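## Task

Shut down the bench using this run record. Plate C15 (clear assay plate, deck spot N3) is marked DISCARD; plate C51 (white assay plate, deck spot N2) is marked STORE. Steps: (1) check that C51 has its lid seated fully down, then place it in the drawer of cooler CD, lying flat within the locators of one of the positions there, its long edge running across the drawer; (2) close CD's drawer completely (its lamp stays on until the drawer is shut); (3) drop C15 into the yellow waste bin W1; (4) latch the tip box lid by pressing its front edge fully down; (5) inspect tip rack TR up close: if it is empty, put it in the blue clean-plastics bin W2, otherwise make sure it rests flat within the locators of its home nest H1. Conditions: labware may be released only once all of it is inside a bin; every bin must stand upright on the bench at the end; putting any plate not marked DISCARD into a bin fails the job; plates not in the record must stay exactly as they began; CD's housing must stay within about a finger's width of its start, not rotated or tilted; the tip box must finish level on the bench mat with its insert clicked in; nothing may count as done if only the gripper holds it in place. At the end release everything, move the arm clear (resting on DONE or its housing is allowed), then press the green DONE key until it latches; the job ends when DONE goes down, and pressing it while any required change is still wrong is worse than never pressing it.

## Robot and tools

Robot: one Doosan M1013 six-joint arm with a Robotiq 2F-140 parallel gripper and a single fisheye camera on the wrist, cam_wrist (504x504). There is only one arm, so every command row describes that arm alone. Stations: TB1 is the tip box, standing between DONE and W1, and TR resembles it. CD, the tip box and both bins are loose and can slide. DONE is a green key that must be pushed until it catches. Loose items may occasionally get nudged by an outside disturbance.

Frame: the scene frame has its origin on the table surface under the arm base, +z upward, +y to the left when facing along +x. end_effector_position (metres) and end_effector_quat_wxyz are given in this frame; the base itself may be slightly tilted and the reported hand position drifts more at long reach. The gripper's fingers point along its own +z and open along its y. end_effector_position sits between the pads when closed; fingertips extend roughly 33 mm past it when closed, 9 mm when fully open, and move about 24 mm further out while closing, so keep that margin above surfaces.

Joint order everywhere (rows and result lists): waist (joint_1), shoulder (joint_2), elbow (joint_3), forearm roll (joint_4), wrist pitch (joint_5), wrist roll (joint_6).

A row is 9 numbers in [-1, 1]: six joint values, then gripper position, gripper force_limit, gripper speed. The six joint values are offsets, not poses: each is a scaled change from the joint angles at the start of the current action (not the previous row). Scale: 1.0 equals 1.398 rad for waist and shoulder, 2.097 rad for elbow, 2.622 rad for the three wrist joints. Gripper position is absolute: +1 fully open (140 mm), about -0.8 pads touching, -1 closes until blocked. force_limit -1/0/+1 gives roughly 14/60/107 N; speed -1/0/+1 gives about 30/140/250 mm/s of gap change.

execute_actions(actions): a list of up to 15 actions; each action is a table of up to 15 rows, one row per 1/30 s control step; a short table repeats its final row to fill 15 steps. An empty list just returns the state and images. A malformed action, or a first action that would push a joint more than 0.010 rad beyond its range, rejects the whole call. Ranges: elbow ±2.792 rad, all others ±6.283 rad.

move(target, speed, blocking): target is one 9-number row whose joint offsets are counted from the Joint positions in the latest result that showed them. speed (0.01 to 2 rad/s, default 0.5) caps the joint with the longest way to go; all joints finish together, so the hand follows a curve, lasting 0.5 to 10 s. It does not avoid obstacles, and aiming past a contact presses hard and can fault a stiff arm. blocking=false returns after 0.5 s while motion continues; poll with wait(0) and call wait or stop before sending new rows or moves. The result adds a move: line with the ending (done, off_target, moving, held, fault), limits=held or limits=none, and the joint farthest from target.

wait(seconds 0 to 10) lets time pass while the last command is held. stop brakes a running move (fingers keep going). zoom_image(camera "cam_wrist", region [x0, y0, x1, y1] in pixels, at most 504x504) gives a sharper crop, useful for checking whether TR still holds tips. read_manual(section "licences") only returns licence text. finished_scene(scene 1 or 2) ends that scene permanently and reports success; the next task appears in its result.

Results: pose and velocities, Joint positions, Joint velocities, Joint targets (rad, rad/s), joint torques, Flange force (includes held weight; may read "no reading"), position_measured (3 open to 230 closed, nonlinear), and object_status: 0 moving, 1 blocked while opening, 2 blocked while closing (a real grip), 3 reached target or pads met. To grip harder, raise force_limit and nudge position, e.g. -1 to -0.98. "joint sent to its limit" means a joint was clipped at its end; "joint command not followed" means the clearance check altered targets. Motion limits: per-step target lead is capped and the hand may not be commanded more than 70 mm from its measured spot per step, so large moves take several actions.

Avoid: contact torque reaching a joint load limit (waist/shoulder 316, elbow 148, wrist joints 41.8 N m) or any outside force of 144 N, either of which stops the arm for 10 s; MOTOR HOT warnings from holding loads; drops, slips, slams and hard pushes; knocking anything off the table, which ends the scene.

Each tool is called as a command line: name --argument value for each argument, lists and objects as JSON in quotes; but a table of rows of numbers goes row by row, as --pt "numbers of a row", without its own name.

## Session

execute_actions --actions '[]'

Scene clock: 0.00 s.
end_effector_position=(+0.3306, +0.1226, +0.1294) position_measured=3 object_status=3 end_effector_quat_wxyz=(+0.056, +0.545, +0.836, -0.020) end_effector_velocity=(+0.000, +0.000, +0.000) end_effector_angular_velocity=(+0.000, +0.000, +0.000)
Joint names: [waist, shoulder, elbow, forearm roll, wrist pitch, wrist roll]
Joint positions: [ 0.343 -0.048  2.461 -0.178  0.706  0.084]
Joint velocities: [ 0.     0.001 -0.001  0.     0.    -0.   ]
Joint torques (N m, as the joint torque sensors report them, + toward a larger angle): no reading
Flange force (N, the push that the arm receives, along the gripper's own x y z axes): no reading
Joint targets: [0.343 -0.048 2.461 -0.178 0.706 0.084]
camera_calibration (this result's frames):
cam_wrist: T_world_to_cam=[[0.978627, 0.203346, 0.030665, -0.350862], [0.162202, -0.854923, 0.492745, 0.00643162], [0.126414, -0.47724, -0.869633, 0.309177], [0, 0, 0, 1]] pos_world=[0.303236, 0.224396, 0.27646]

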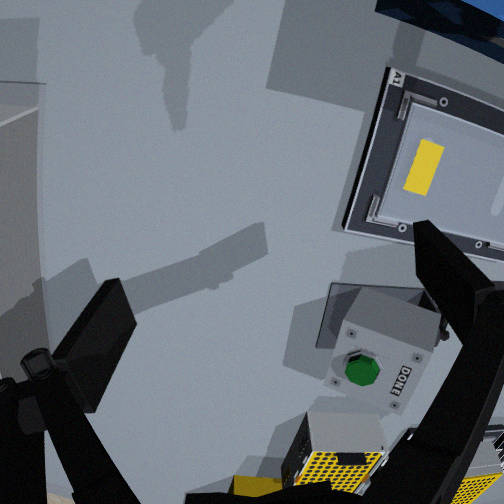

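move --target '[-0.2454,0.07,-0.6013,0.068,0.4522,-0.6236,1,0,0]' --speed 1

zoom_image --camera "cam_wrist" --region '[200,0,480,300]'

zoom_image --camera "cam_wrist" --region '[20,30,300,330]'

Scene clock: 7.87 s.
end_effector_position=(+0.5598, +0.0462, +0.7206) position_measured=3 object_status=3 end_effector_quat_wxyz=(+0.001, -0.001, +1.000, +0.001) end_effector_velocity=(-0.000, -0.000, -0.000) end_effector_angular_velocity=(-0.001, +0.002, +0.001)
Joint names: [waist, shoulder, elbow, forearm roll, wrist pitch, wrist roll]
Joint positions: [ 0.     0.05   1.2    0.001  1.891 -1.551]
Joint velocities: [ 0.     0.001 -0.001 -0.001  0.002 -0.001]
Joint torques (N m, as the joint torque sensors report them, + toward a larger angle): [  3.27 -47.12 -38.71   4.32  -0.43   0.63]
Flange force (N, the push that the arm receives, along the gripper's own x y z axes): [-5.7 -6.3 -3.9]
Joint targets: [0.000 0.050 1.200 0.001 1.891 -1.551]
move: done; limits=none; farthest joint: the waist, 0.001 radians from its target (0.344 radians at the start)
camera_calibration (this result's frames):
cam_wrist: T_world_to_cam=[[0.207027, 0.978187, -0.0170206, -0.14723], [0.898642, -0.183256, 0.398572, -0.762823], [0.386759, -0.0978104, -0.916979, 0.628695], [0, 0, 0, 1]] pos_world=[0.472832, 0.0657191, 0.878035]

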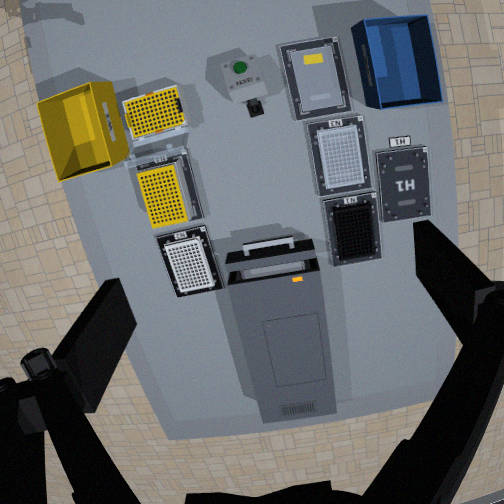

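Region (200, 0, 480, 300) of cam_wrist's 504x504 image, scaled by 1.680, with more detail than that image has; it fills the left 470 columns of this view, and the rest is white.

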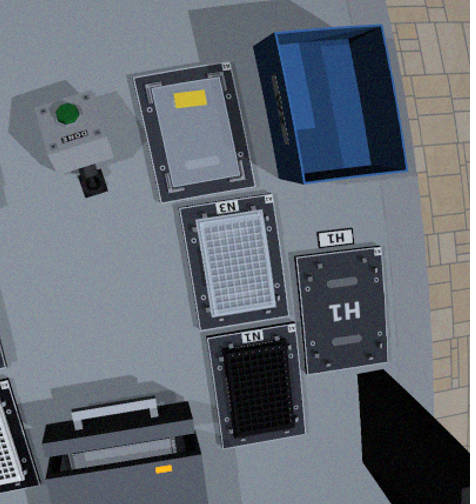

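Region (20, 30, 300, 330) of cam_wrist's 504x504 image, scaled by 1.680, with more detail than that image has; it fills the left 470 columns of this view, and the rest is white.

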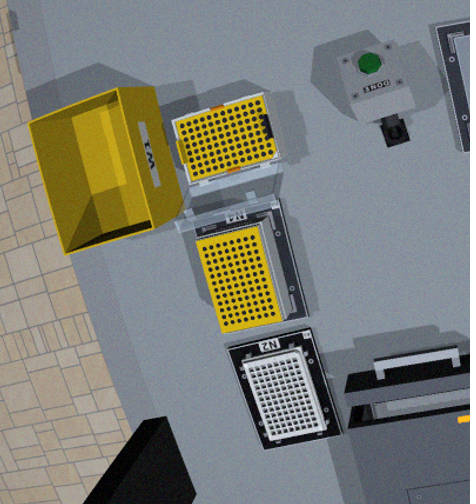

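move --target '[0.181,0.1288,0.48,0,-0.452,0.105,0.6,0,0]' --speed 0.8

Scene clock: 13.10 s.
end_effector_position=(+0.4749, +0.1701, +0.1031) position_measured=53 object_status=3 end_effector_quat_wxyz=(+0.000, +0.010, +1.000, +0.001) end_effector_velocity=(-0.002, -0.000, -0.002) end_effector_angular_velocity=(-0.001, +0.004, -0.000)
Joint names: [waist, shoulder, elbow, forearm roll, wrist pitch, wrist roll]
Joint positions: [ 0.253  0.23   2.207  0.001  0.706 -1.275]
Joint velocities: [ 0.     0.002  0.003  0.    -0.     0.   ]
Joint torques (N m, as the joint torque sensors report them, + toward a larger angle): [  2.93 -52.88 -26.67   3.    -0.57   0.55]
Flange force (N, the push that the arm receives, along the gripper's own x y z axes): [-5.9 -5.1 2.8]
Joint targets: [0.253 0.230 2.207 0.001 0.706 -1.275]
move: done; limits=none; farthest joint: the waist, 0.000 radians from its target (0.253 radians at the start)
camera_calibration (this result's frames):
cam_wrist: T_world_to_cam=[[0.229324, 0.973185, -0.0179442, -0.271037], [0.894963, -0.203572, 0.396988, -0.412279], [0.382689, -0.107098, -0.917648, 0.111026], [0, 0, 0, 1]] pos_world=[0.388641, 0.191731, 0.260689]

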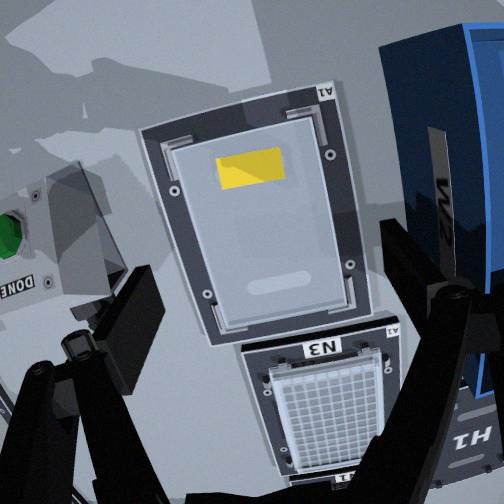

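move --target '[-0.003,0.0705,0.0148,0,-0.05,-0.017,0.6,0,0]' --speed 0.1

move --target '[0,0,0,0,0,0,-1,-0.8,-0.8]'

move --target '[0,-0.16,-0.054,0,0.129,0,-1,-0.8,-0.8]' --speed 0.3

Scene clock: 20.77 s.
end_effector_position=(+0.4768, +0.1685, +0.0431) position_measured=53 object_status=3 end_effector_quat_wxyz=(+0.001, -0.010, +1.000, +0.001) end_effector_velocity=(-0.000, -0.000, -0.000) end_effector_angular_velocity=(-0.000, -0.000, +0.001)
Joint names: [waist, shoulder, elbow, forearm roll, wrist pitch, wrist roll]
Joint positions: [ 0.249  0.328  2.238  0.001  0.575 -1.32 ]
Joint velocities: [ 0.     0.001  0.    -0.001 -0.001 -0.001]
Joint torques (N m, as the joint torque sensors report them, + toward a larger angle): [  2.61 -60.79 -22.05   2.42  -0.34   0.53]
Flange force (N, the push that the arm receives, along the gripper's own x y z axes): [-8.0 -3.8 7.4]
Joint targets: [0.249 0.328 2.238 0.001 0.575 -1.320]
move: done; limits=none; farthest joint: the waist, 0.000 radians from its target (0.005 radians at the start)
camera_calibration (this result's frames):
cam_wrist: T_world_to_cam=[[0.189959, 0.981639, -0.0173267, -0.253678], [0.901833, -0.167485, 0.398304, -0.399891], [0.388089, -0.0912871, -0.91709, 0.0497501], [0, 0, 0, 1]] pos_world=[0.389516, 0.186586, 0.200508]

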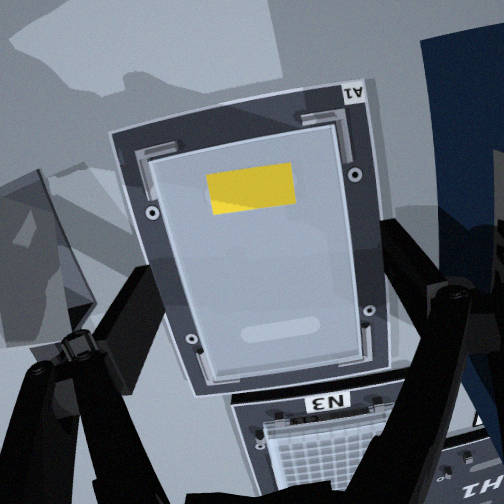

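Scene clock: 21.57 s.
end_effector_position=(+0.4768, +0.1685, +0.0431) position_measured=101 object_status=2 end_effector_quat_wxyz=(+0.001, -0.010, +1.000, +0.001) end_effector_velocity=(+0.001, -0.000, +0.000) end_effector_angular_velocity=(+0.000, -0.002, -0.000)
Joint names: [waist, shoulder, elbow, forearm roll, wrist pitch, wrist roll]
Joint positions: [ 0.249  0.328  2.238  0.001  0.575 -1.32 ]
Joint velocities: [-0.001 -0.    -0.001 -0.001 -0.001  0.   ]
Joint torques (N m, as the joint torque sensors report them, + toward a larger angle): [  2.99 -49.22 -19.04   2.45  -1.71   0.39]
Flange force (N, the push that the arm receives, along the gripper's own x y z axes): [-2.5 -6.4 -16.7]
Joint targets: [0.249 0.328 2.238 0.001 0.575 -1.320]
move: done; limits=none; farthest joint: the waist, 0.000 radians from its target (0.000 radians at the start)
camera_calibration (this result's frames):
cam_wrist: T_world_to_cam=[[0.189954, 0.98164, -0.0173292, -0.253673], [0.901834, -0.16748, 0.398304, -0.39989], [0.388089, -0.0912876, -0.91709, 0.0497415], [0, 0, 0, 1]] pos_world=[0.389516, 0.186583, 0.200499]

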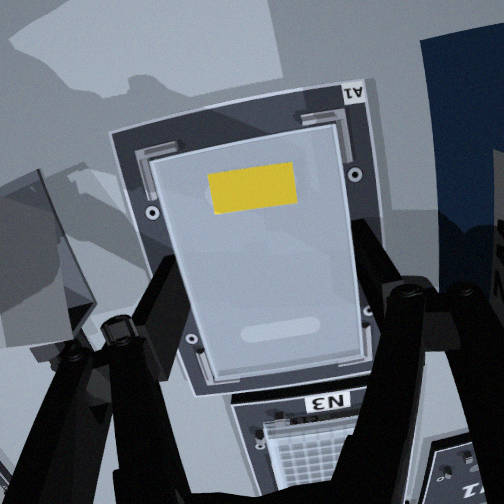

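Scene clock: 23.13 s.
end_effector_position=(+0.4788, +0.1689, +0.1997) position_measured=102 object_status=2 end_effector_quat_wxyz=(+0.000, -0.010, +1.000, +0.001) end_effector_velocity=(-0.000, +0.000, -0.001) end_effector_angular_velocity=(-0.000, +0.001, -0.000)
Joint names: [waist, shoulder, elbow, forearm roll, wrist pitch, wrist roll]
Joint positions: [ 0.249  0.105  2.124  0.001  0.913 -1.32 ]
Joint velocities: [ 0.     0.001  0.     0.    -0.     0.   ]
Joint torques (N m, as the joint torque sensors report them, + toward a larger angle): [  2.53 -47.52 -32.6    3.59  -0.5    0.54]
Flange force (N, the push that the arm receives, along the gripper's own x y z axes): [-8.5 -3.7 3.8]
Joint targets: [0.249 0.105 2.124 0.001 0.913 -1.320]
move: done; limits=none; farthest joint: the waist, 0.000 radians from its target (0.000 radians at the start)
camera_calibration (this result's frames):
cam_wrist: T_world_to_cam=[[0.189777, 0.981666, -0.0177692, -0.251575], [0.902357, -0.167255, 0.397212, -0.464125], [0.386957, -0.0914159, -0.917555, 0.193326], [0, 0, 0, 1]] pos_world=[0.39174, 0.187009, 0.357273]

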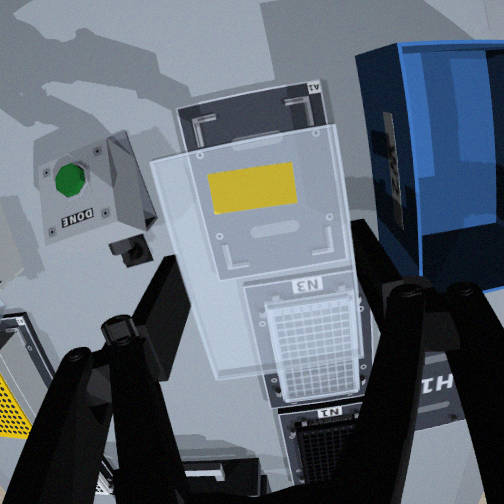

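To N2 at z .2 (-.29,.576,1.449,1.117,-1.85), then down.

move --target '[-0.3856,0.337,-0.322,0,0.0778,-0.202,-1,-0.8,-0.8]' --speed 0.6

move --target '[0,0.055,0.026,0,-0.05,0,-1,-0.8,-0.8]' --speed 0.15

Scene clock: 31.30 s.
end_effector_position=(+0.8188, -0.1890, +0.1998) position_measured=102 object_status=2 end_effector_quat_wxyz=(+0.000, -0.005, +1.000, +0.001) end_effector_velocity=(-0.000, -0.001, -0.001) end_effector_angular_velocity=(+0.000, +0.001, -0.001)
Joint names: [waist, shoulder, elbow, forearm roll, wrist pitch, wrist roll]
Joint positions: [-0.29   0.576  1.449  0.001  1.117 -1.849]
Joint velocities: [-0.002  0.001  0.     0.     0.    -0.001]
Joint torques (N m, as the joint torque sensors report them, + toward a larger angle): [  1.7  -98.02 -36.88   4.24  -0.28   0.38]
Flange force (N, the push that the arm receives, along the gripper's own x y z axes): [-6.8 -3.9 2.2]
Joint targets: [-0.290 0.576 1.449 0.001 1.117 -1.849]
move: done; limits=none; farthest joint: the waist, 0.000 radians from its target (0.539 radians at the start)
camera_calibration (this result's frames):
cam_wrist: T_world_to_cam=[[0.199062, 0.979835, -0.017258, 0.0272473], [0.900545, -0.175951, 0.397567, -0.831059], [0.386513, -0.094682, -0.917411, 0.0287883], [0, 0, 0, 1]] pos_world=[0.731855, -0.170198, 0.357282]

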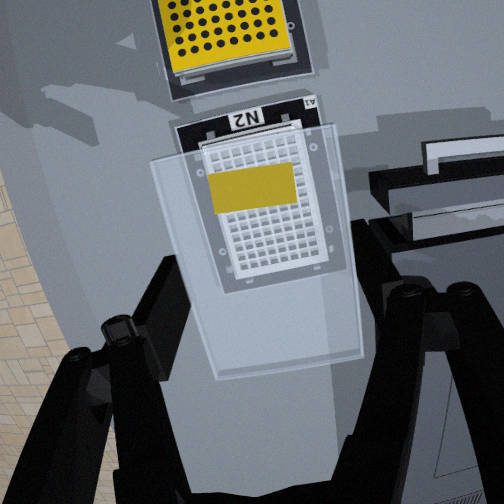

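Scene clock: 32.57 s.
end_effector_position=(+0.8213, -0.1895, +0.1087) position_measured=102 object_status=2 end_effector_quat_wxyz=(+0.000, -0.005, +1.000, +0.001) end_effector_velocity=(-0.000, +0.001, +0.000) end_effector_angular_velocity=(+0.002, +0.001, -0.001)
Joint names: [waist, shoulder, elbow, forearm roll, wrist pitch, wrist roll]
Joint positions: [-0.29   0.653  1.504  0.001  0.986 -1.849]
Joint velocities: [ 0.    -0.     0.     0.002  0.001  0.   ]
Joint torques (N m, as the joint torque sensors report them, + toward a larger angle): [   2.38 -101.69  -34.44    3.92   -0.45    0.64]
Flange force (N, the push that the arm receives, along the gripper's own x y z axes): [-5.6 -4.5 2.2]
Joint targets: [-0.290 0.653 1.504 0.001 0.986 -1.849]
move: done; limits=none; farthest joint: the waist, 0.000 radians from its target (0.000 radians at the start)
camera_calibration (this result's frames):
cam_wrist: T_world_to_cam=[[0.199109, 0.979825, -0.017277, 0.025638], [0.900661, -0.176017, 0.397276, -0.797163], [0.38622, -0.0946619, -0.917537, -0.0555303], [0, 0, 0, 1]] pos_world=[0.734316, -0.170692, 0.266185]

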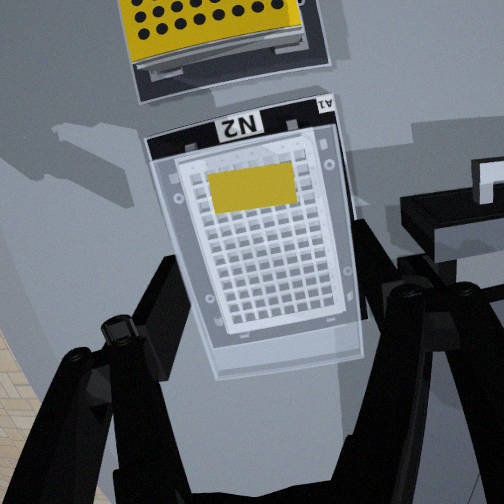

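move --target '[-0.0011,0.034,0.0002,0,-0.0183,-0.012,-1,-0.8,-0.8]' --speed 0.08

move --target '[0,0.0062,0.0018,0,-0.0047,0,-1,-0.8,-0.8]' --speed 0.03

zoom_image --camera "cam_wrist" --region '[100,80,400,400]'

Scene clock: 42.33 s.
end_effector_position=(+0.8283, -0.1927, +0.0683) position_measured=102 object_status=2 end_effector_quat_wxyz=(+0.000, -0.020, +1.000, +0.001) end_effector_velocity=(+0.000, +0.000, +0.000) end_effector_angular_velocity=(-0.000, -0.002, +0.000)
Joint names: [waist, shoulder, elbow, forearm roll, wrist pitch, wrist roll]
Joint positions: [-0.291  0.7    1.504  0.001  0.938 -1.881]
Joint velocities: [ 0.    -0.001  0.     0.001 -0.001 -0.001]
Joint torques (N m, as the joint torque sensors report them, + toward a larger angle): [   2.99 -104.69  -33.2     3.54   -0.37    0.45]
Flange force (N, the push that the arm receives, along the gripper's own x y z axes): [-5.6 -5.4 3.1]
Joint targets: [-0.291 0.700 1.504 0.001 0.938 -1.881]
move: done; limits=none; farthest joint: the waist, 0.000 radians from its target (0.002 radians at the start)
camera_calibration (this result's frames):
cam_wrist: T_world_to_cam=[[0.169761, 0.985333, -0.0172982, 0.0520615], [0.90549, -0.149029, 0.39734, -0.786883], [0.388934, -0.0831162, -0.917509, -0.0956538], [0, 0, 0, 1]] pos_world=[0.740879, -0.176517, 0.225797]

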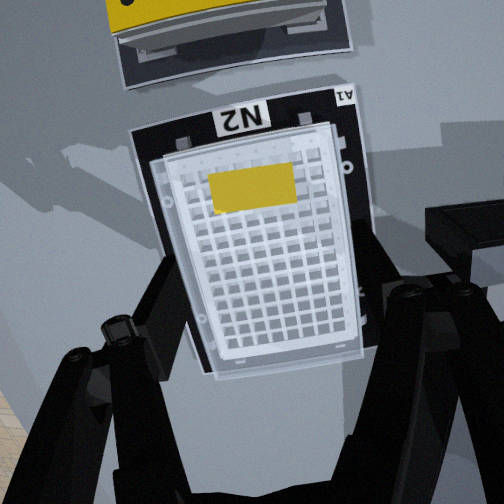

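Scene clock: 43.07 s.
end_effector_position=(+0.8283, -0.1927, +0.0593) position_measured=102 object_status=2 end_effector_quat_wxyz=(+0.000, -0.020, +1.000, +0.001) end_effector_velocity=(+0.000, +0.000, -0.001) end_effector_angular_velocity=(+0.001, +0.000, -0.001)
Joint names: [waist, shoulder, elbow, forearm roll, wrist pitch, wrist roll]
Joint positions: [-0.291  0.709  1.508  0.001  0.926 -1.881]
Joint velocities: [-0.     0.001 -0.001  0.001  0.     0.   ]
Joint torques (N m, as the joint torque sensors report them, + toward a larger angle): [   3.6  -105.75  -32.62    3.74   -0.42    0.63]
Flange force (N, the push that the arm receives, along the gripper's own x y z axes): [-6.9 -7.1 4.1]
Joint targets: [-0.291 0.709 1.508 0.001 0.926 -1.881]
move: done; limits=none; farthest joint: the waist, 0.000 radians from its target (0.000 radians at the start)
camera_calibration (this result's frames):
cam_wrist: T_world_to_cam=[[0.169756, 0.985334, -0.0172916, 0.0518856], [0.905533, -0.149037, 0.397238, -0.783254], [0.388835, -0.0830918, -0.917553, -0.103807], [0, 0, 0, 1]] pos_world=[0.740818, -0.176484, 0.216787]

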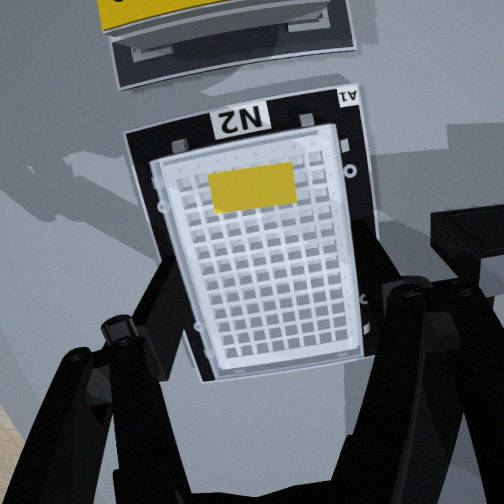

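Region (100, 80, 400, 400) of cam_wrist's 504x504 image, scaled by 1.575, with more detail than that image has; it fills the left 472 columns of this view, and the rest is white.

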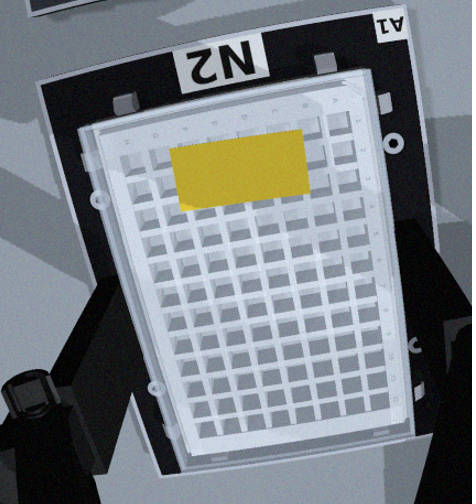

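move --target '[0.0008,0.0048,0.0002,0,-0.0028,0,-1,-0.8,-0.8]' --speed 0.01

move --target '[0,0,0,0,0,0,0.5,-0.8,-0.6]'

zoom_image --camera "cam_wrist" --region '[100,80,400,400]'

Scene clock: 48.80 s.
end_effector_position=(+0.8293, -0.1920, +0.0534) position_measured=102 object_status=2 end_effector_quat_wxyz=(+0.000, -0.021, +1.000, +0.001) end_effector_velocity=(+0.000, +0.000, +0.001) end_effector_angular_velocity=(+0.000, -0.001, +0.000)
Joint names: [waist, shoulder, elbow, forearm roll, wrist pitch, wrist roll]
Joint positions: [-0.29   0.715  1.508  0.001  0.919 -1.881]
Joint velocities: [ 0.    -0.001 -0.     0.     0.    -0.   ]
Joint torques (N m, as the joint torque sensors report them, + toward a larger angle): [   3.15 -103.9   -32.74    3.59   -0.33    0.5 ]
Flange force (N, the push that the arm receives, along the gripper's own x y z axes): [-3.4 -5.0 1.8]
Joint targets: [-0.290 0.715 1.508 0.001 0.919 -1.881]
move: done; limits=none; farthest joint: the waist, 0.000 radians from its target (0.001 radians at the start)
camera_calibration (this result's frames):
cam_wrist: T_world_to_cam=[[0.168667, 0.985521, -0.0173167, 0.0518487], [0.905616, -0.148008, 0.397434, -0.781606], [0.389116, -0.0827163, -0.917467, -0.109681], [0, 0, 0, 1]] pos_world=[0.741769, -0.175855, 0.210906]

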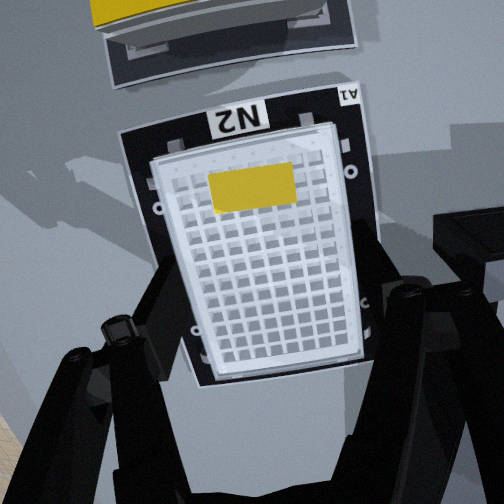

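Scene clock: 49.33 s.
end_effector_position=(+0.8293, -0.1920, +0.0534) position_measured=66 object_status=3 end_effector_quat_wxyz=(+0.000, -0.021, +1.000, +0.001) end_effector_velocity=(-0.001, +0.001, -0.000) end_effector_angular_velocity=(+0.000, +0.002, +0.001)
Joint names: [waist, shoulder, elbow, forearm roll, wrist pitch, wrist roll]
Joint positions: [-0.29   0.715  1.508  0.001  0.919 -1.881]
Joint velocities: [ 0.001  0.     0.001 -0.     0.001 -0.   ]
Joint torques (N m, as the joint torque sensors report them, + toward a larger angle): [   2.65 -104.24  -32.63    3.67   -0.43    0.55]
Flange force (N, the push that the arm receives, along the gripper's own x y z axes): [-4.4 -4.4 2.1]
Joint targets: [-0.290 0.715 1.508 0.001 0.919 -1.881]
move: done; limits=none; farthest joint: the waist, 0.000 radians from its target (0.000 radians at the start)
camera_calibration (this result's frames):
cam_wrist: T_world_to_cam=[[0.168665, 0.985521, -0.017316, 0.0518484], [0.905618, -0.148007, 0.397429, -0.781601], [0.389112, -0.082714, -0.91747, -0.109687], [0, 0, 0, 1]] pos_world=[0.741767, -0.175853, 0.210894]

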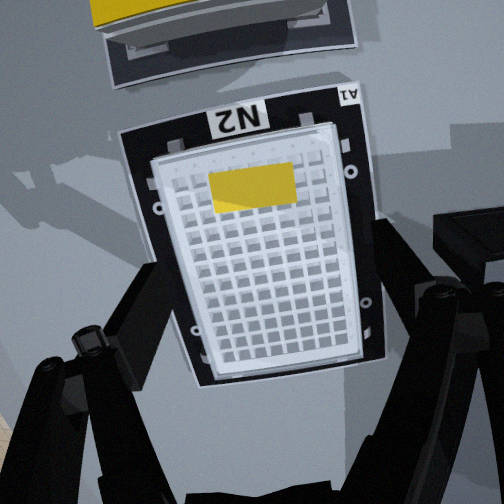

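Region (100, 80, 400, 400) of cam_wrist's 504x504 image, scaled by 1.575, with more detail than that image has; it fills the left 472 columns of this view, and the rest is white.

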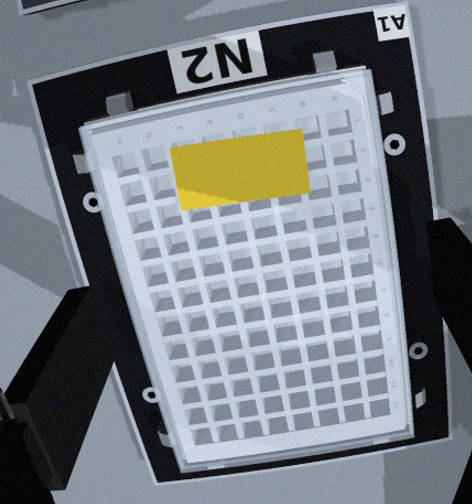

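move --target '[0,-0.1345,0.04,0,0.0397,0,0.5,0,0]' --speed 0.3

move --target '[0.16,0,0,0,0,-0.5,-0.35,0,0]' --speed 0.9

Scene clock: 55.37 s.
end_effector_position=(+0.7696, -0.1758, +0.1690) position_measured=66 object_status=3 end_effector_quat_wxyz=(+0.000, -0.021, +1.000, +0.001) end_effector_velocity=(-0.000, +0.000, +0.002) end_effector_angular_velocity=(+0.000, -0.002, -0.000)
Joint names: [waist, shoulder, elbow, forearm roll, wrist pitch, wrist roll]
Joint positions: [-0.29   0.527  1.592  0.001  1.023 -1.881]
Joint velocities: [ 0.    -0.002  0.     0.001  0.001 -0.   ]
Joint torques (N m, as the joint torque sensors report them, + toward a larger angle): [  2.24 -92.03 -35.32   3.9   -0.48   0.69]
Flange force (N, the push that the arm receives, along the gripper's own x y z axes): [-6.1 -5.4 3.2]
Joint targets: [-0.290 0.527 1.592 0.001 1.023 -1.881]
move: done; limits=none; farthest joint: the shoulder, 0.001 radians from its target (0.188 radians at the start)
camera_calibration (this result's frames):
cam_wrist: T_world_to_cam=[[0.168613, 0.985531, -0.0172811, 0.0479993], [0.905617, -0.147971, 0.397446, -0.771138], [0.389138, -0.0826645, -0.917463, 0.0209333], [0, 0, 0, 1]] pos_world=[0.682116, -0.159681, 0.326521]

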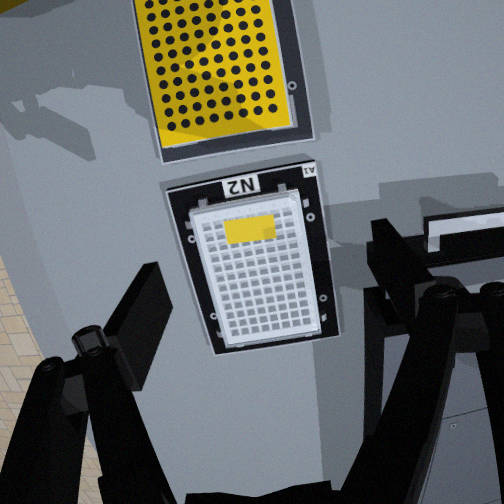

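Scene clock: 57.40 s.
end_effector_position=(+0.7894, -0.0007, +0.1693) position_measured=173 object_status=3 end_effector_quat_wxyz=(-0.001, +0.709, -0.705, -0.001) end_effector_velocity=(+0.000, -0.001, +0.001) end_effector_angular_velocity=(-0.000, -0.001, +0.000)
Joint names: [waist, shoulder, elbow, forearm roll, wrist pitch, wrist roll]
Joint positions: [-0.067  0.527  1.592  0.001  1.023 -3.191]
Joint velocities: [-0.001 -0.001 -0.    -0.     0.001 -0.001]
Joint torques (N m, as the joint torque sensors report them, + toward a larger angle): [  3.49 -91.43 -35.48   4.    -0.43   0.74]
Flange force (N, the push that the arm receives, along the gripper's own x y z axes): [5.5 -5.4 2.0]
Joint targets: [-0.067 0.527 1.592 0.001 1.023 -3.192]
move: done; limits=none; farthest joint: the waist, 0.000 radians from its target (0.224 radians at the start)
camera_calibration (this result's frames):
cam_wrist: T_world_to_cam=[[-0.97868, 0.20443, -0.0198729, 0.777675], [0.179693, 0.899067, 0.399235, -0.189811], [0.0994825, 0.387152, -0.916633, 0.256861], [0, 0, 0, 1]] pos_world=[0.769649, -0.087771, 0.326681]

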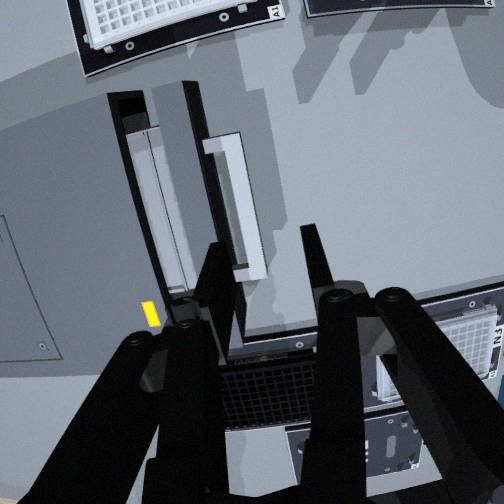

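move --target '[0,0.0458,-0.012,0,-0.015,0,-0.07,0,0]' --speed 0.1

Scene clock: 64.60 s.
end_effector_position=(+0.8115, -0.0016, +0.1301) position_measured=137 object_status=3 end_effector_quat_wxyz=(-0.001, +0.709, -0.705, -0.000) end_effector_velocity=(+0.001, -0.000, +0.000) end_effector_angular_velocity=(-0.002, -0.002, +0.001)
Joint names: [waist, shoulder, elbow, forearm roll, wrist pitch, wrist roll]
Joint positions: [-0.066  0.591  1.567  0.001  0.983 -3.191]
Joint velocities: [ 0.     0.001 -0.002 -0.003 -0.001  0.001]
Joint torques (N m, as the joint torque sensors report them, + toward a larger angle): [  2.45 -95.45 -33.54   3.87  -0.26   0.59]
Flange force (N, the push that the arm receives, along the gripper's own x y z axes): [3.4 -6.9 1.2]
Joint targets: [-0.067 0.591 1.567 0.001 0.983 -3.191]
move: done; limits=none; farthest joint: the waist, 0.001 radians from its target (0.000 radians at the start)
camera_calibration (this result's frames):
cam_wrist: T_world_to_cam=[[-0.978677, 0.204394, -0.0203522, 0.798785], [0.179469, 0.899088, 0.39929, -0.17711], [0.0999109, 0.387123, -0.916599, 0.218643], [0, 0, 0, 1]] pos_world=[0.791693, -0.0886718, 0.287383]

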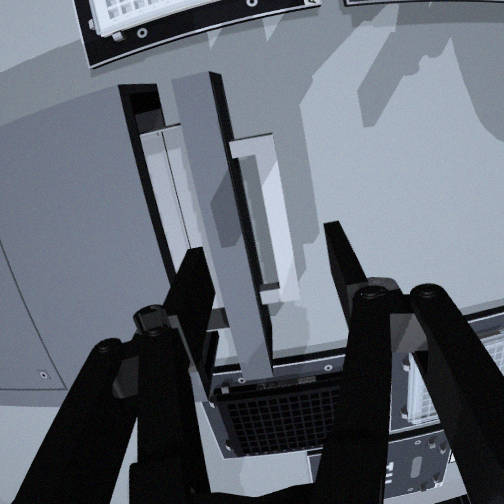

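move --target '[0,0.0185,0.0073,0,-0.0154,0,0,0,0]' --speed 0.03

move --target '[0,-0.1316,0.151,0,-0.0507,0,0,0,0]' --speed 0.1

Scene clock: 73.50 s.
end_effector_position=(+0.8114, -0.0015, +0.1021) position_measured=129 object_status=3 end_effector_quat_wxyz=(-0.001, +0.709, -0.705, -0.001) end_effector_velocity=(-0.000, +0.000, -0.000) end_effector_angular_velocity=(-0.000, +0.000, +0.001)
Joint names: [waist, shoulder, elbow, forearm roll, wrist pitch, wrist roll]
Joint positions: [-0.067  0.617  1.582  0.001  0.943 -3.191]
Joint velocities: [ 0.001 -0.     0.001 -0.001 -0.     0.   ]
Joint torques (N m, as the joint torque sensors report them, + toward a larger angle): [  3.21 -95.8  -33.09   3.69  -0.27   0.48]
Flange force (N, the push that the arm receives, along the gripper's own x y z axes): [4.4 -4.3 1.3]
Joint targets: [-0.066 0.617 1.582 0.001 0.943 -3.191]
move: done; limits=none; farthest joint: the waist, 0.001 radians from its target (0.001 radians at the start)
camera_calibration (this result's frames):
cam_wrist: T_world_to_cam=[[-0.978681, 0.204453, -0.0195814, 0.797957], [0.179835, 0.899069, 0.399168, -0.166242], [0.099216, 0.387136, -0.916669, 0.193595], [0, 0, 0, 1]] pos_world=[0.791634, -0.0886291, 0.259446]

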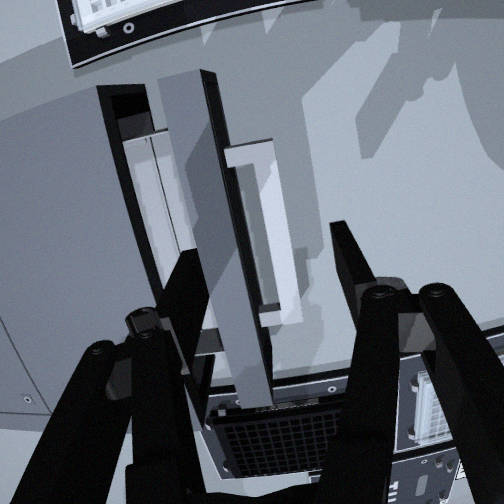

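Scene clock: 77.00 s.
end_effector_position=(+0.6656, +0.0049, +0.1021) position_measured=129 object_status=3 end_effector_quat_wxyz=(-0.001, +0.709, -0.705, -0.001) end_effector_velocity=(-0.001, +0.000, -0.000) end_effector_angular_velocity=(-0.001, +0.002, +0.002)
Joint names: [waist, shoulder, elbow, forearm roll, wrist pitch, wrist roll]
Joint positions: [-0.067  0.433  1.899  0.001  0.81  -3.191]
Joint velocities: [ 0.001 -0.     0.001 -0.001  0.001 -0.   ]
Joint torques (N m, as the joint torque sensors report them, + toward a larger angle): [  2.84 -76.22 -27.02   3.44   0.51   0.62]
Flange force (N, the push that the arm receives, along the gripper's own x y z axes): [4.9 -9.1 2.5]
Joint targets: [-0.067 0.433 1.899 0.001 0.810 -3.191]
move: done; limits=none; farthest joint: the waist, 0.000 radians from its target (0.000 radians at the start)
camera_calibration (this result's frames):
cam_wrist: T_world_to_cam=[[-0.978663, 0.204513, -0.0198181, 0.653976], [0.1798, 0.899083, 0.399152, -0.145851], [0.0994498, 0.387072, -0.91667, 0.205403], [0, 0, 0, 1]] pos_world=[0.645819, -0.0821205, 0.259464]

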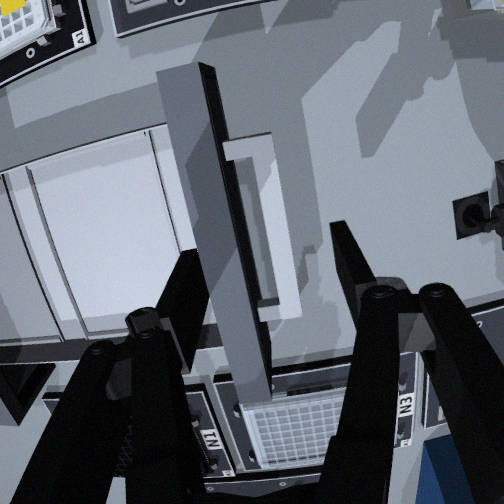

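move --target '[0,-0.07,-0.026,0,0.058,0,0.1,0,0]' --speed 0.25

move --target '[-0.1597,0.1373,-0.1203,0,0.0233,0.4996,0.5,0,0]' --speed 0.9

move --target '[0,0.1345,-0.04,0,-0.0397,0,0.5,0,0]' --speed 0.2

Scene clock: 86.87 s.
end_effector_position=(+0.6632, +0.0049, +0.1907) position_measured=117 object_status=3 end_effector_quat_wxyz=(-0.001, +0.709, -0.705, -0.000) end_effector_velocity=(+0.000, +0.000, +0.001) end_effector_angular_velocity=(+0.000, -0.000, +0.000)
Joint names: [waist, shoulder, elbow, forearm roll, wrist pitch, wrist roll]
Joint positions: [-0.067  0.335  1.844  0.001  0.962 -3.191]
Joint velocities: [ 0.001 -0.001 -0.001  0.     0.002  0.   ]
Joint torques (N m, as the joint torque sensors report them, + toward a larger angle): [  3.02 -69.39 -33.67   3.85  -0.4    0.5 ]
Flange force (N, the push that the arm receives, along the gripper's own x y z axes): [5.1 -3.3 0.4]
Joint targets: [-0.067 0.335 1.844 0.001 0.962 -3.191]
move: done; limits=none; farthest joint: the waist, 0.000 radians from its target (0.000 radians at the start)
camera_calibration (this result's frames):
cam_wrist: T_world_to_cam=[[-0.978672, 0.204443, -0.0201074, 0.653476], [0.179613, 0.899077, 0.399249, -0.180647], [0.0997015, 0.387122, -0.916622, 0.28666], [0, 0, 0, 1]] pos_world=[0.643404, -0.0821553, 0.348022]

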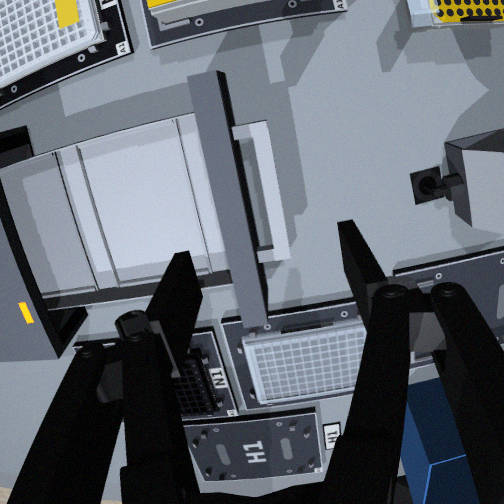

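Scene clock: 88.90 s.
end_effector_position=(+0.7695, -0.1754, +0.1691) position_measured=66 object_status=3 end_effector_quat_wxyz=(+0.000, -0.021, +1.000, +0.001) end_effector_velocity=(+0.000, -0.000, +0.000) end_effector_angular_velocity=(-0.001, -0.001, -0.001)
Joint names: [waist, shoulder, elbow, forearm roll, wrist pitch, wrist roll]
Joint positions: [-0.29   0.527  1.592  0.001  1.023 -1.882]
Joint velocities: [-0.     0.    -0.    -0.001 -0.001  0.001]
Joint torques (N m, as the joint torque sensors report them, + toward a larger angle): [  2.97 -90.95 -35.41   3.78  -0.46   0.17]
Flange force (N, the push that the arm receives, along the gripper's own x y z axes): [-4.2 -5.2 2.1]
Joint targets: [-0.290 0.527 1.592 0.001 1.023 -1.882]
move: done; limits=none; farthest joint: the waist, 0.001 radians from its target (0.224 radians at the start)
camera_calibration (this result's frames):
cam_wrist: T_world_to_cam=[[0.167138, 0.985783, -0.0172324, 0.0488084], [0.906022, -0.146675, 0.397001, -0.771033], [0.388829, -0.0819669, -0.917656, 0.0214517], [0, 0, 0, 1]] pos_world=[0.682074, -0.159447, 0.326627]

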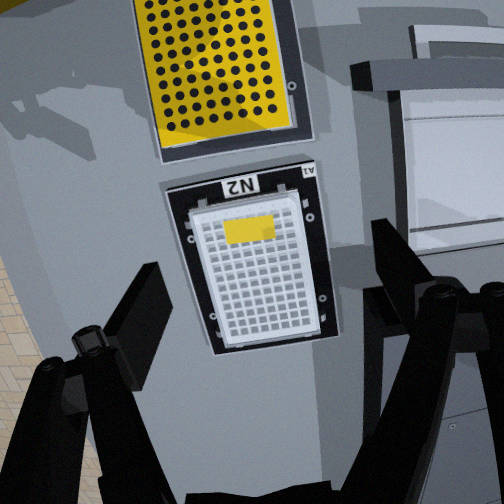

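Scene clock: 90.23 s.
end_effector_position=(+0.8292, -0.1916, +0.0534) position_measured=66 object_status=3 end_effector_quat_wxyz=(+0.000, -0.021, +1.000, +0.001) end_effector_velocity=(-0.000, +0.000, -0.001) end_effector_angular_velocity=(+0.001, +0.001, -0.002)
Joint names: [waist, shoulder, elbow, forearm roll, wrist pitch, wrist roll]
Joint positions: [-0.29   0.715  1.508  0.001  0.919 -1.882]
Joint velocities: [-0.     0.001 -0.     0.002  0.     0.   ]
Joint torques (N m, as the joint torque sensors report them, + toward a larger angle): [   2.95 -102.73  -32.48    3.76   -0.3     0.54]
Flange force (N, the push that the arm receives, along the gripper's own x y z axes): [-2.9 -4.9 0.8]
Joint targets: [-0.290 0.715 1.508 0.001 0.919 -1.882]
move: done; limits=none; farthest joint: the waist, 0.000 radians from its target (0.000 radians at the start)
camera_calibration (this result's frames):
cam_wrist: T_world_to_cam=[[0.167217, 0.985769, -0.0172655, 0.0527092], [0.906028, -0.146738, 0.396965, -0.781558], [0.388782, -0.0820224, -0.917672, -0.109174], [0, 0, 0, 1]] pos_world=[0.741745, -0.175598, 0.210975]

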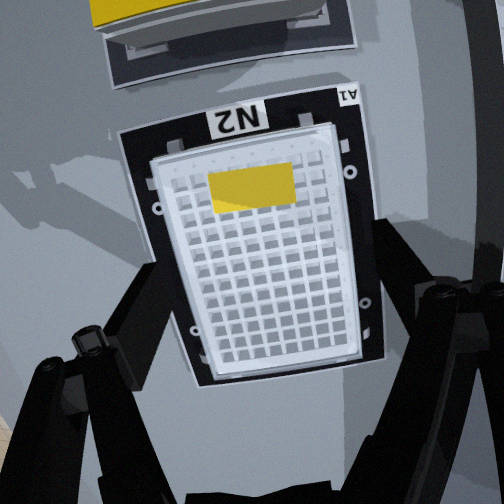

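move --target '[-0.0004,0.0075,0.0021,0,-0.0057,0,0.5,0,0]' --speed 0.02

move --target '[0,0,0,0,0,0,-1,-0.3,-0.8]'

move --target '[0,-0.04,-0.012,0,0.031,0,-1,-0.3,-0.8]' --speed 0.08

Scene clock: 95.00 s.
end_effector_position=(+0.8289, -0.1920, +0.0426) position_measured=66 object_status=3 end_effector_quat_wxyz=(+0.000, -0.021, +1.000, +0.001) end_effector_velocity=(-0.000, -0.000, +0.000) end_effector_angular_velocity=(-0.001, +0.000, +0.000)
Joint names: [waist, shoulder, elbow, forearm roll, wrist pitch, wrist roll]
Joint positions: [-0.29   0.726  1.513  0.001  0.904 -1.882]
Joint velocities: [-0.    -0.     0.    -0.001  0.     0.   ]
Joint torques (N m, as the joint torque sensors report them, + toward a larger angle): [   3.55 -103.71  -32.51    3.66   -0.36    0.57]
Flange force (N, the push that the arm receives, along the gripper's own x y z axes): [-2.2 -5.4 1.2]
Joint targets: [-0.290 0.726 1.513 0.001 0.904 -1.882]
move: done; limits=none; farthest joint: the waist, 0.000 radians from its target (0.001 radians at the start)
camera_calibration (this result's frames):
cam_wrist: T_world_to_cam=[[0.167751, 0.985678, -0.0172765, 0.0524977], [0.905927, -0.14722, 0.397018, -0.777076], [0.388788, -0.0822515, -0.917648, -0.11907], [0, 0, 0, 1]] pos_world=[0.741461, -0.17594, 0.200156]

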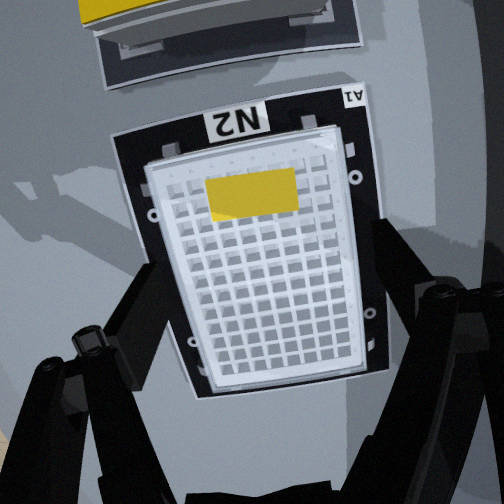

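Scene clock: 95.67 s.
end_effector_position=(+0.8289, -0.1920, +0.0426) position_measured=103 object_status=2 end_effector_quat_wxyz=(+0.000, -0.021, +1.000, +0.001) end_effector_velocity=(+0.000, -0.000, -0.000) end_effector_angular_velocity=(+0.000, -0.001, -0.001)
Joint names: [waist, shoulder, elbow, forearm roll, wrist pitch, wrist roll]
Joint positions: [-0.29   0.726  1.513  0.001  0.904 -1.882]
Joint velocities: [-0.001  0.    -0.     0.    -0.    -0.   ]
Joint torques (N m, as the joint torque sensors report them, + toward a larger angle): [  3.65 -86.79 -25.35   3.6   -2.21   0.21]
Flange force (N, the push that the arm receives, along the gripper's own x y z axes): [-0.9 -5.0 -20.2]
Joint targets: [-0.290 0.726 1.513 0.001 0.904 -1.882]
move: done; limits=none; farthest joint: the waist, 0.000 radians from its target (0.000 radians at the start)
camera_calibration (this result's frames):
cam_wrist: T_world_to_cam=[[0.167755, 0.985677, -0.0172767, 0.0524975], [0.905925, -0.147222, 0.39702, -0.77707], [0.38879, -0.0822533, -0.917647, -0.119084], [0, 0, 0, 1]] pos_world=[0.74146, -0.175943, 0.200143]

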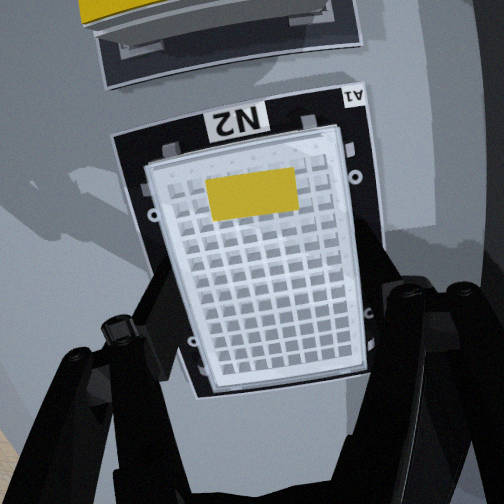

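Scene clock: 97.00 s.
end_effector_position=(+0.8288, -0.1921, +0.1015) position_measured=103 object_status=2 end_effector_quat_wxyz=(+0.000, -0.021, +1.000, +0.001) end_effector_velocity=(-0.000, -0.000, -0.000) end_effector_angular_velocity=(-0.000, +0.001, +0.000)
Joint names: [waist, shoulder, elbow, forearm roll, wrist pitch, wrist roll]
Joint positions: [-0.29   0.67   1.488  0.001  0.986 -1.882]
Joint velocities: [-0.    -0.     0.001 -0.001  0.    -0.   ]
Joint torques (N m, as the joint torque sensors report them, + toward a larger angle): [   2.93 -103.63  -34.48    3.87   -0.35    0.66]
Flange force (N, the push that the arm receives, along the gripper's own x y z axes): [-6.0 -5.6 4.0]
Joint targets: [-0.290 0.670 1.487 0.001 0.986 -1.882]
move: done; limits=none; farthest joint: the waist, 0.000 radians from its target (0.000 radians at the start)
camera_calibration (this result's frames):
cam_wrist: T_world_to_cam=[[0.16771, 0.985686, -0.0172273, 0.0536444], [0.906005, -0.147217, 0.39684, -0.800422], [0.388623, -0.0821621, -0.917726, -0.0648193], [0, 0, 0, 1]] pos_world=[0.74138, -0.176038, 0.259077]

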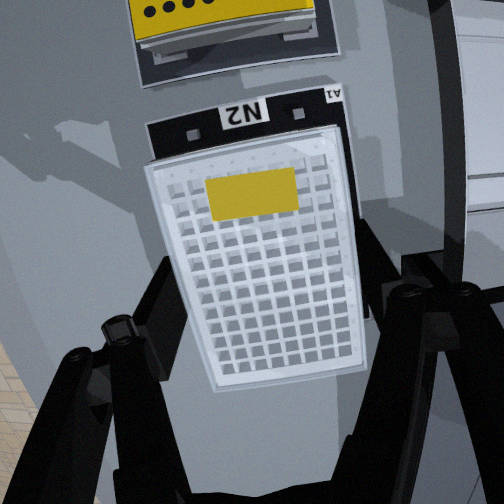

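move --target '[0,-0.1466,0.0763,0,0.0164,0,-1,-0.3,-0.8]' --speed 0.3

move --target '[0.156,0,0,0,0,-0.495,-1,-0.3,-0.8]' --speed 0.9

move --target '[0,0.0486,0.0196,0,-0.0416,0,-1,-0.3,-0.8]' --speed 0.1

Scene clock: 104.10 s.
end_effector_position=(+0.7392, -0.1676, +0.1908) position_measured=103 object_status=2 end_effector_quat_wxyz=(+0.001, -0.021, +1.000, +0.001) end_effector_velocity=(-0.000, +0.000, +0.002) end_effector_angular_velocity=(-0.001, -0.001, -0.000)
Joint names: [waist, shoulder, elbow, forearm roll, wrist pitch, wrist roll]
Joint positions: [-0.29   0.465  1.647  0.001  1.029 -1.882]
Joint velocities: [ 0.    -0.003  0.    -0.     0.001  0.   ]
Joint torques (N m, as the joint torque sensors report them, + toward a larger angle): [  3.83 -86.98 -36.53   3.98  -0.5    0.55]
Flange force (N, the push that the arm receives, along the gripper's own x y z axes): [-3.9 -6.9 4.1]
Joint targets: [-0.290 0.465 1.648 0.001 1.029 -1.882]
move: done; limits=none; farthest joint: the elbow, 0.001 radians from its target (0.161 radians at the start)
camera_calibration (this result's frames):
cam_wrist: T_world_to_cam=[[0.167733, 0.985679, -0.0174024, 0.046101], [0.905277, -0.147014, 0.398574, -0.750782], [0.390308, -0.0826079, -0.916971, 0.0524863], [0, 0, 0, 1]] pos_world=[0.651447, -0.15148, 0.348173]

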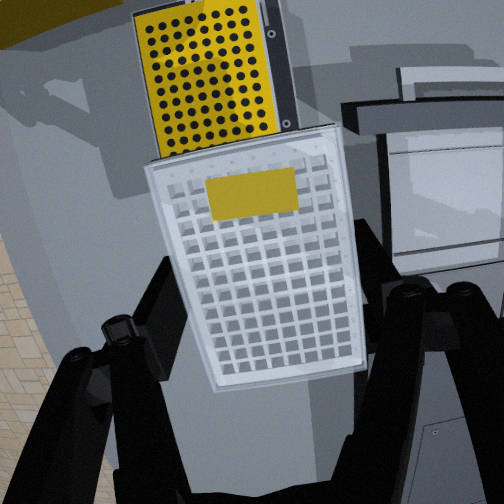

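Scene clock: 106.10 s.
end_effector_position=(+0.7579, -0.0037, +0.1911) position_measured=103 object_status=2 end_effector_quat_wxyz=(-0.001, +0.703, -0.712, -0.000) end_effector_velocity=(-0.000, +0.000, -0.001) end_effector_angular_velocity=(+0.000, +0.002, +0.001)
Joint names: [waist, shoulder, elbow, forearm roll, wrist pitch, wrist roll]
Joint positions: [-0.072  0.465  1.647  0.001  1.029 -3.179]
Joint velocities: [ 0.     0.001  0.     0.    -0.    -0.001]
Joint torques (N m, as the joint torque sensors report them, + toward a larger angle): [  2.69 -86.4  -35.3    3.94  -0.36   0.41]
Flange force (N, the push that the arm receives, along the gripper's own x y z axes): [4.0 -7.2 2.8]
Joint targets: [-0.072 0.465 1.647 0.001 1.029 -3.179]
move: done; limits=none; farthest joint: the waist, 0.000 radians from its target (0.218 radians at the start)
camera_calibration (this result's frames):
cam_wrist: T_world_to_cam=[[-0.974864, 0.221803, -0.0210428, 0.745228], [0.195181, 0.895747, 0.399427, -0.201936], [0.107443, 0.38528, -0.916524, 0.275009], [0, 0, 0, 1]] pos_world=[0.736363, -0.0903662, 0.348392]

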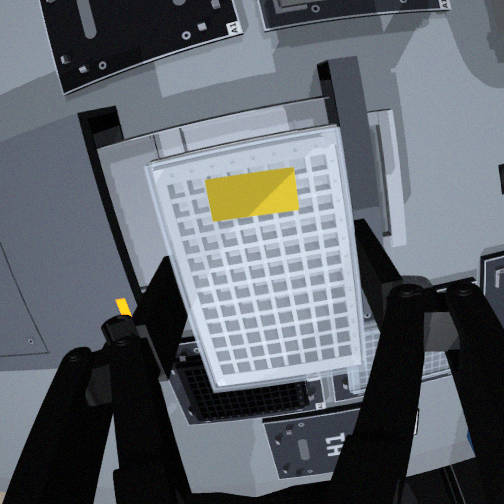

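Scene clock: 107.53 s.
end_effector_position=(+0.7607, -0.0037, +0.1206) position_measured=103 object_status=2 end_effector_quat_wxyz=(-0.001, +0.703, -0.712, -0.000) end_effector_velocity=(+0.000, +0.001, -0.001) end_effector_angular_velocity=(+0.001, -0.000, -0.000)
Joint names: [waist, shoulder, elbow, forearm roll, wrist pitch, wrist roll]
Joint positions: [-0.072  0.533  1.689  0.001  0.92  -3.179]
Joint velocities: [ 0.001  0.001  0.     0.002 -0.001  0.   ]
Joint torques (N m, as the joint torque sensors report them, + toward a larger angle): [  3.18 -90.53 -33.12   3.57  -0.55   0.69]
Flange force (N, the push that the arm receives, along the gripper's own x y z axes): [4.6 -6.6 3.7]
Joint targets: [-0.072 0.533 1.689 0.001 0.919 -3.179]
move: done; limits=none; farthest joint: the waist, 0.000 radians from its target (0.000 radians at the start)
camera_calibration (this result's frames):
cam_wrist: T_world_to_cam=[[-0.974859, 0.221825, -0.0210756, 0.746539], [0.195192, 0.895758, 0.399396, -0.174307], [0.107475, 0.385241, -0.916536, 0.21006], [0, 0, 0, 1]] pos_world=[0.739217, -0.0903882, 0.277879]

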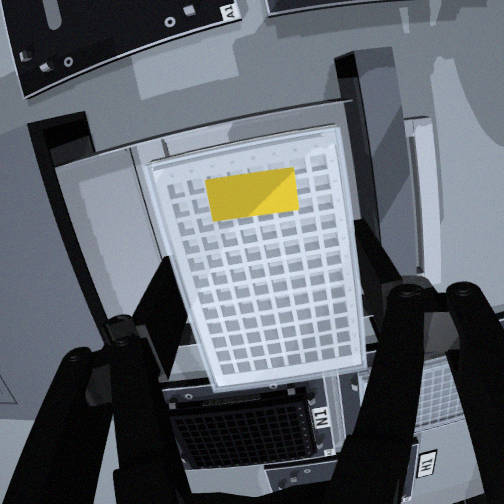

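zoom_image --camera "cam_wrist" --region '[100,70,400,270]'

Region (100, 70, 400, 270) of cam_wrist's 504x504 image, scaled by 1.680, with more detail than that image has.

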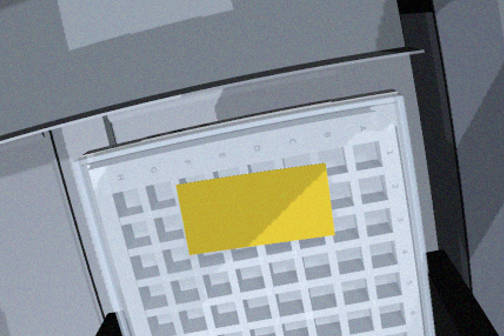

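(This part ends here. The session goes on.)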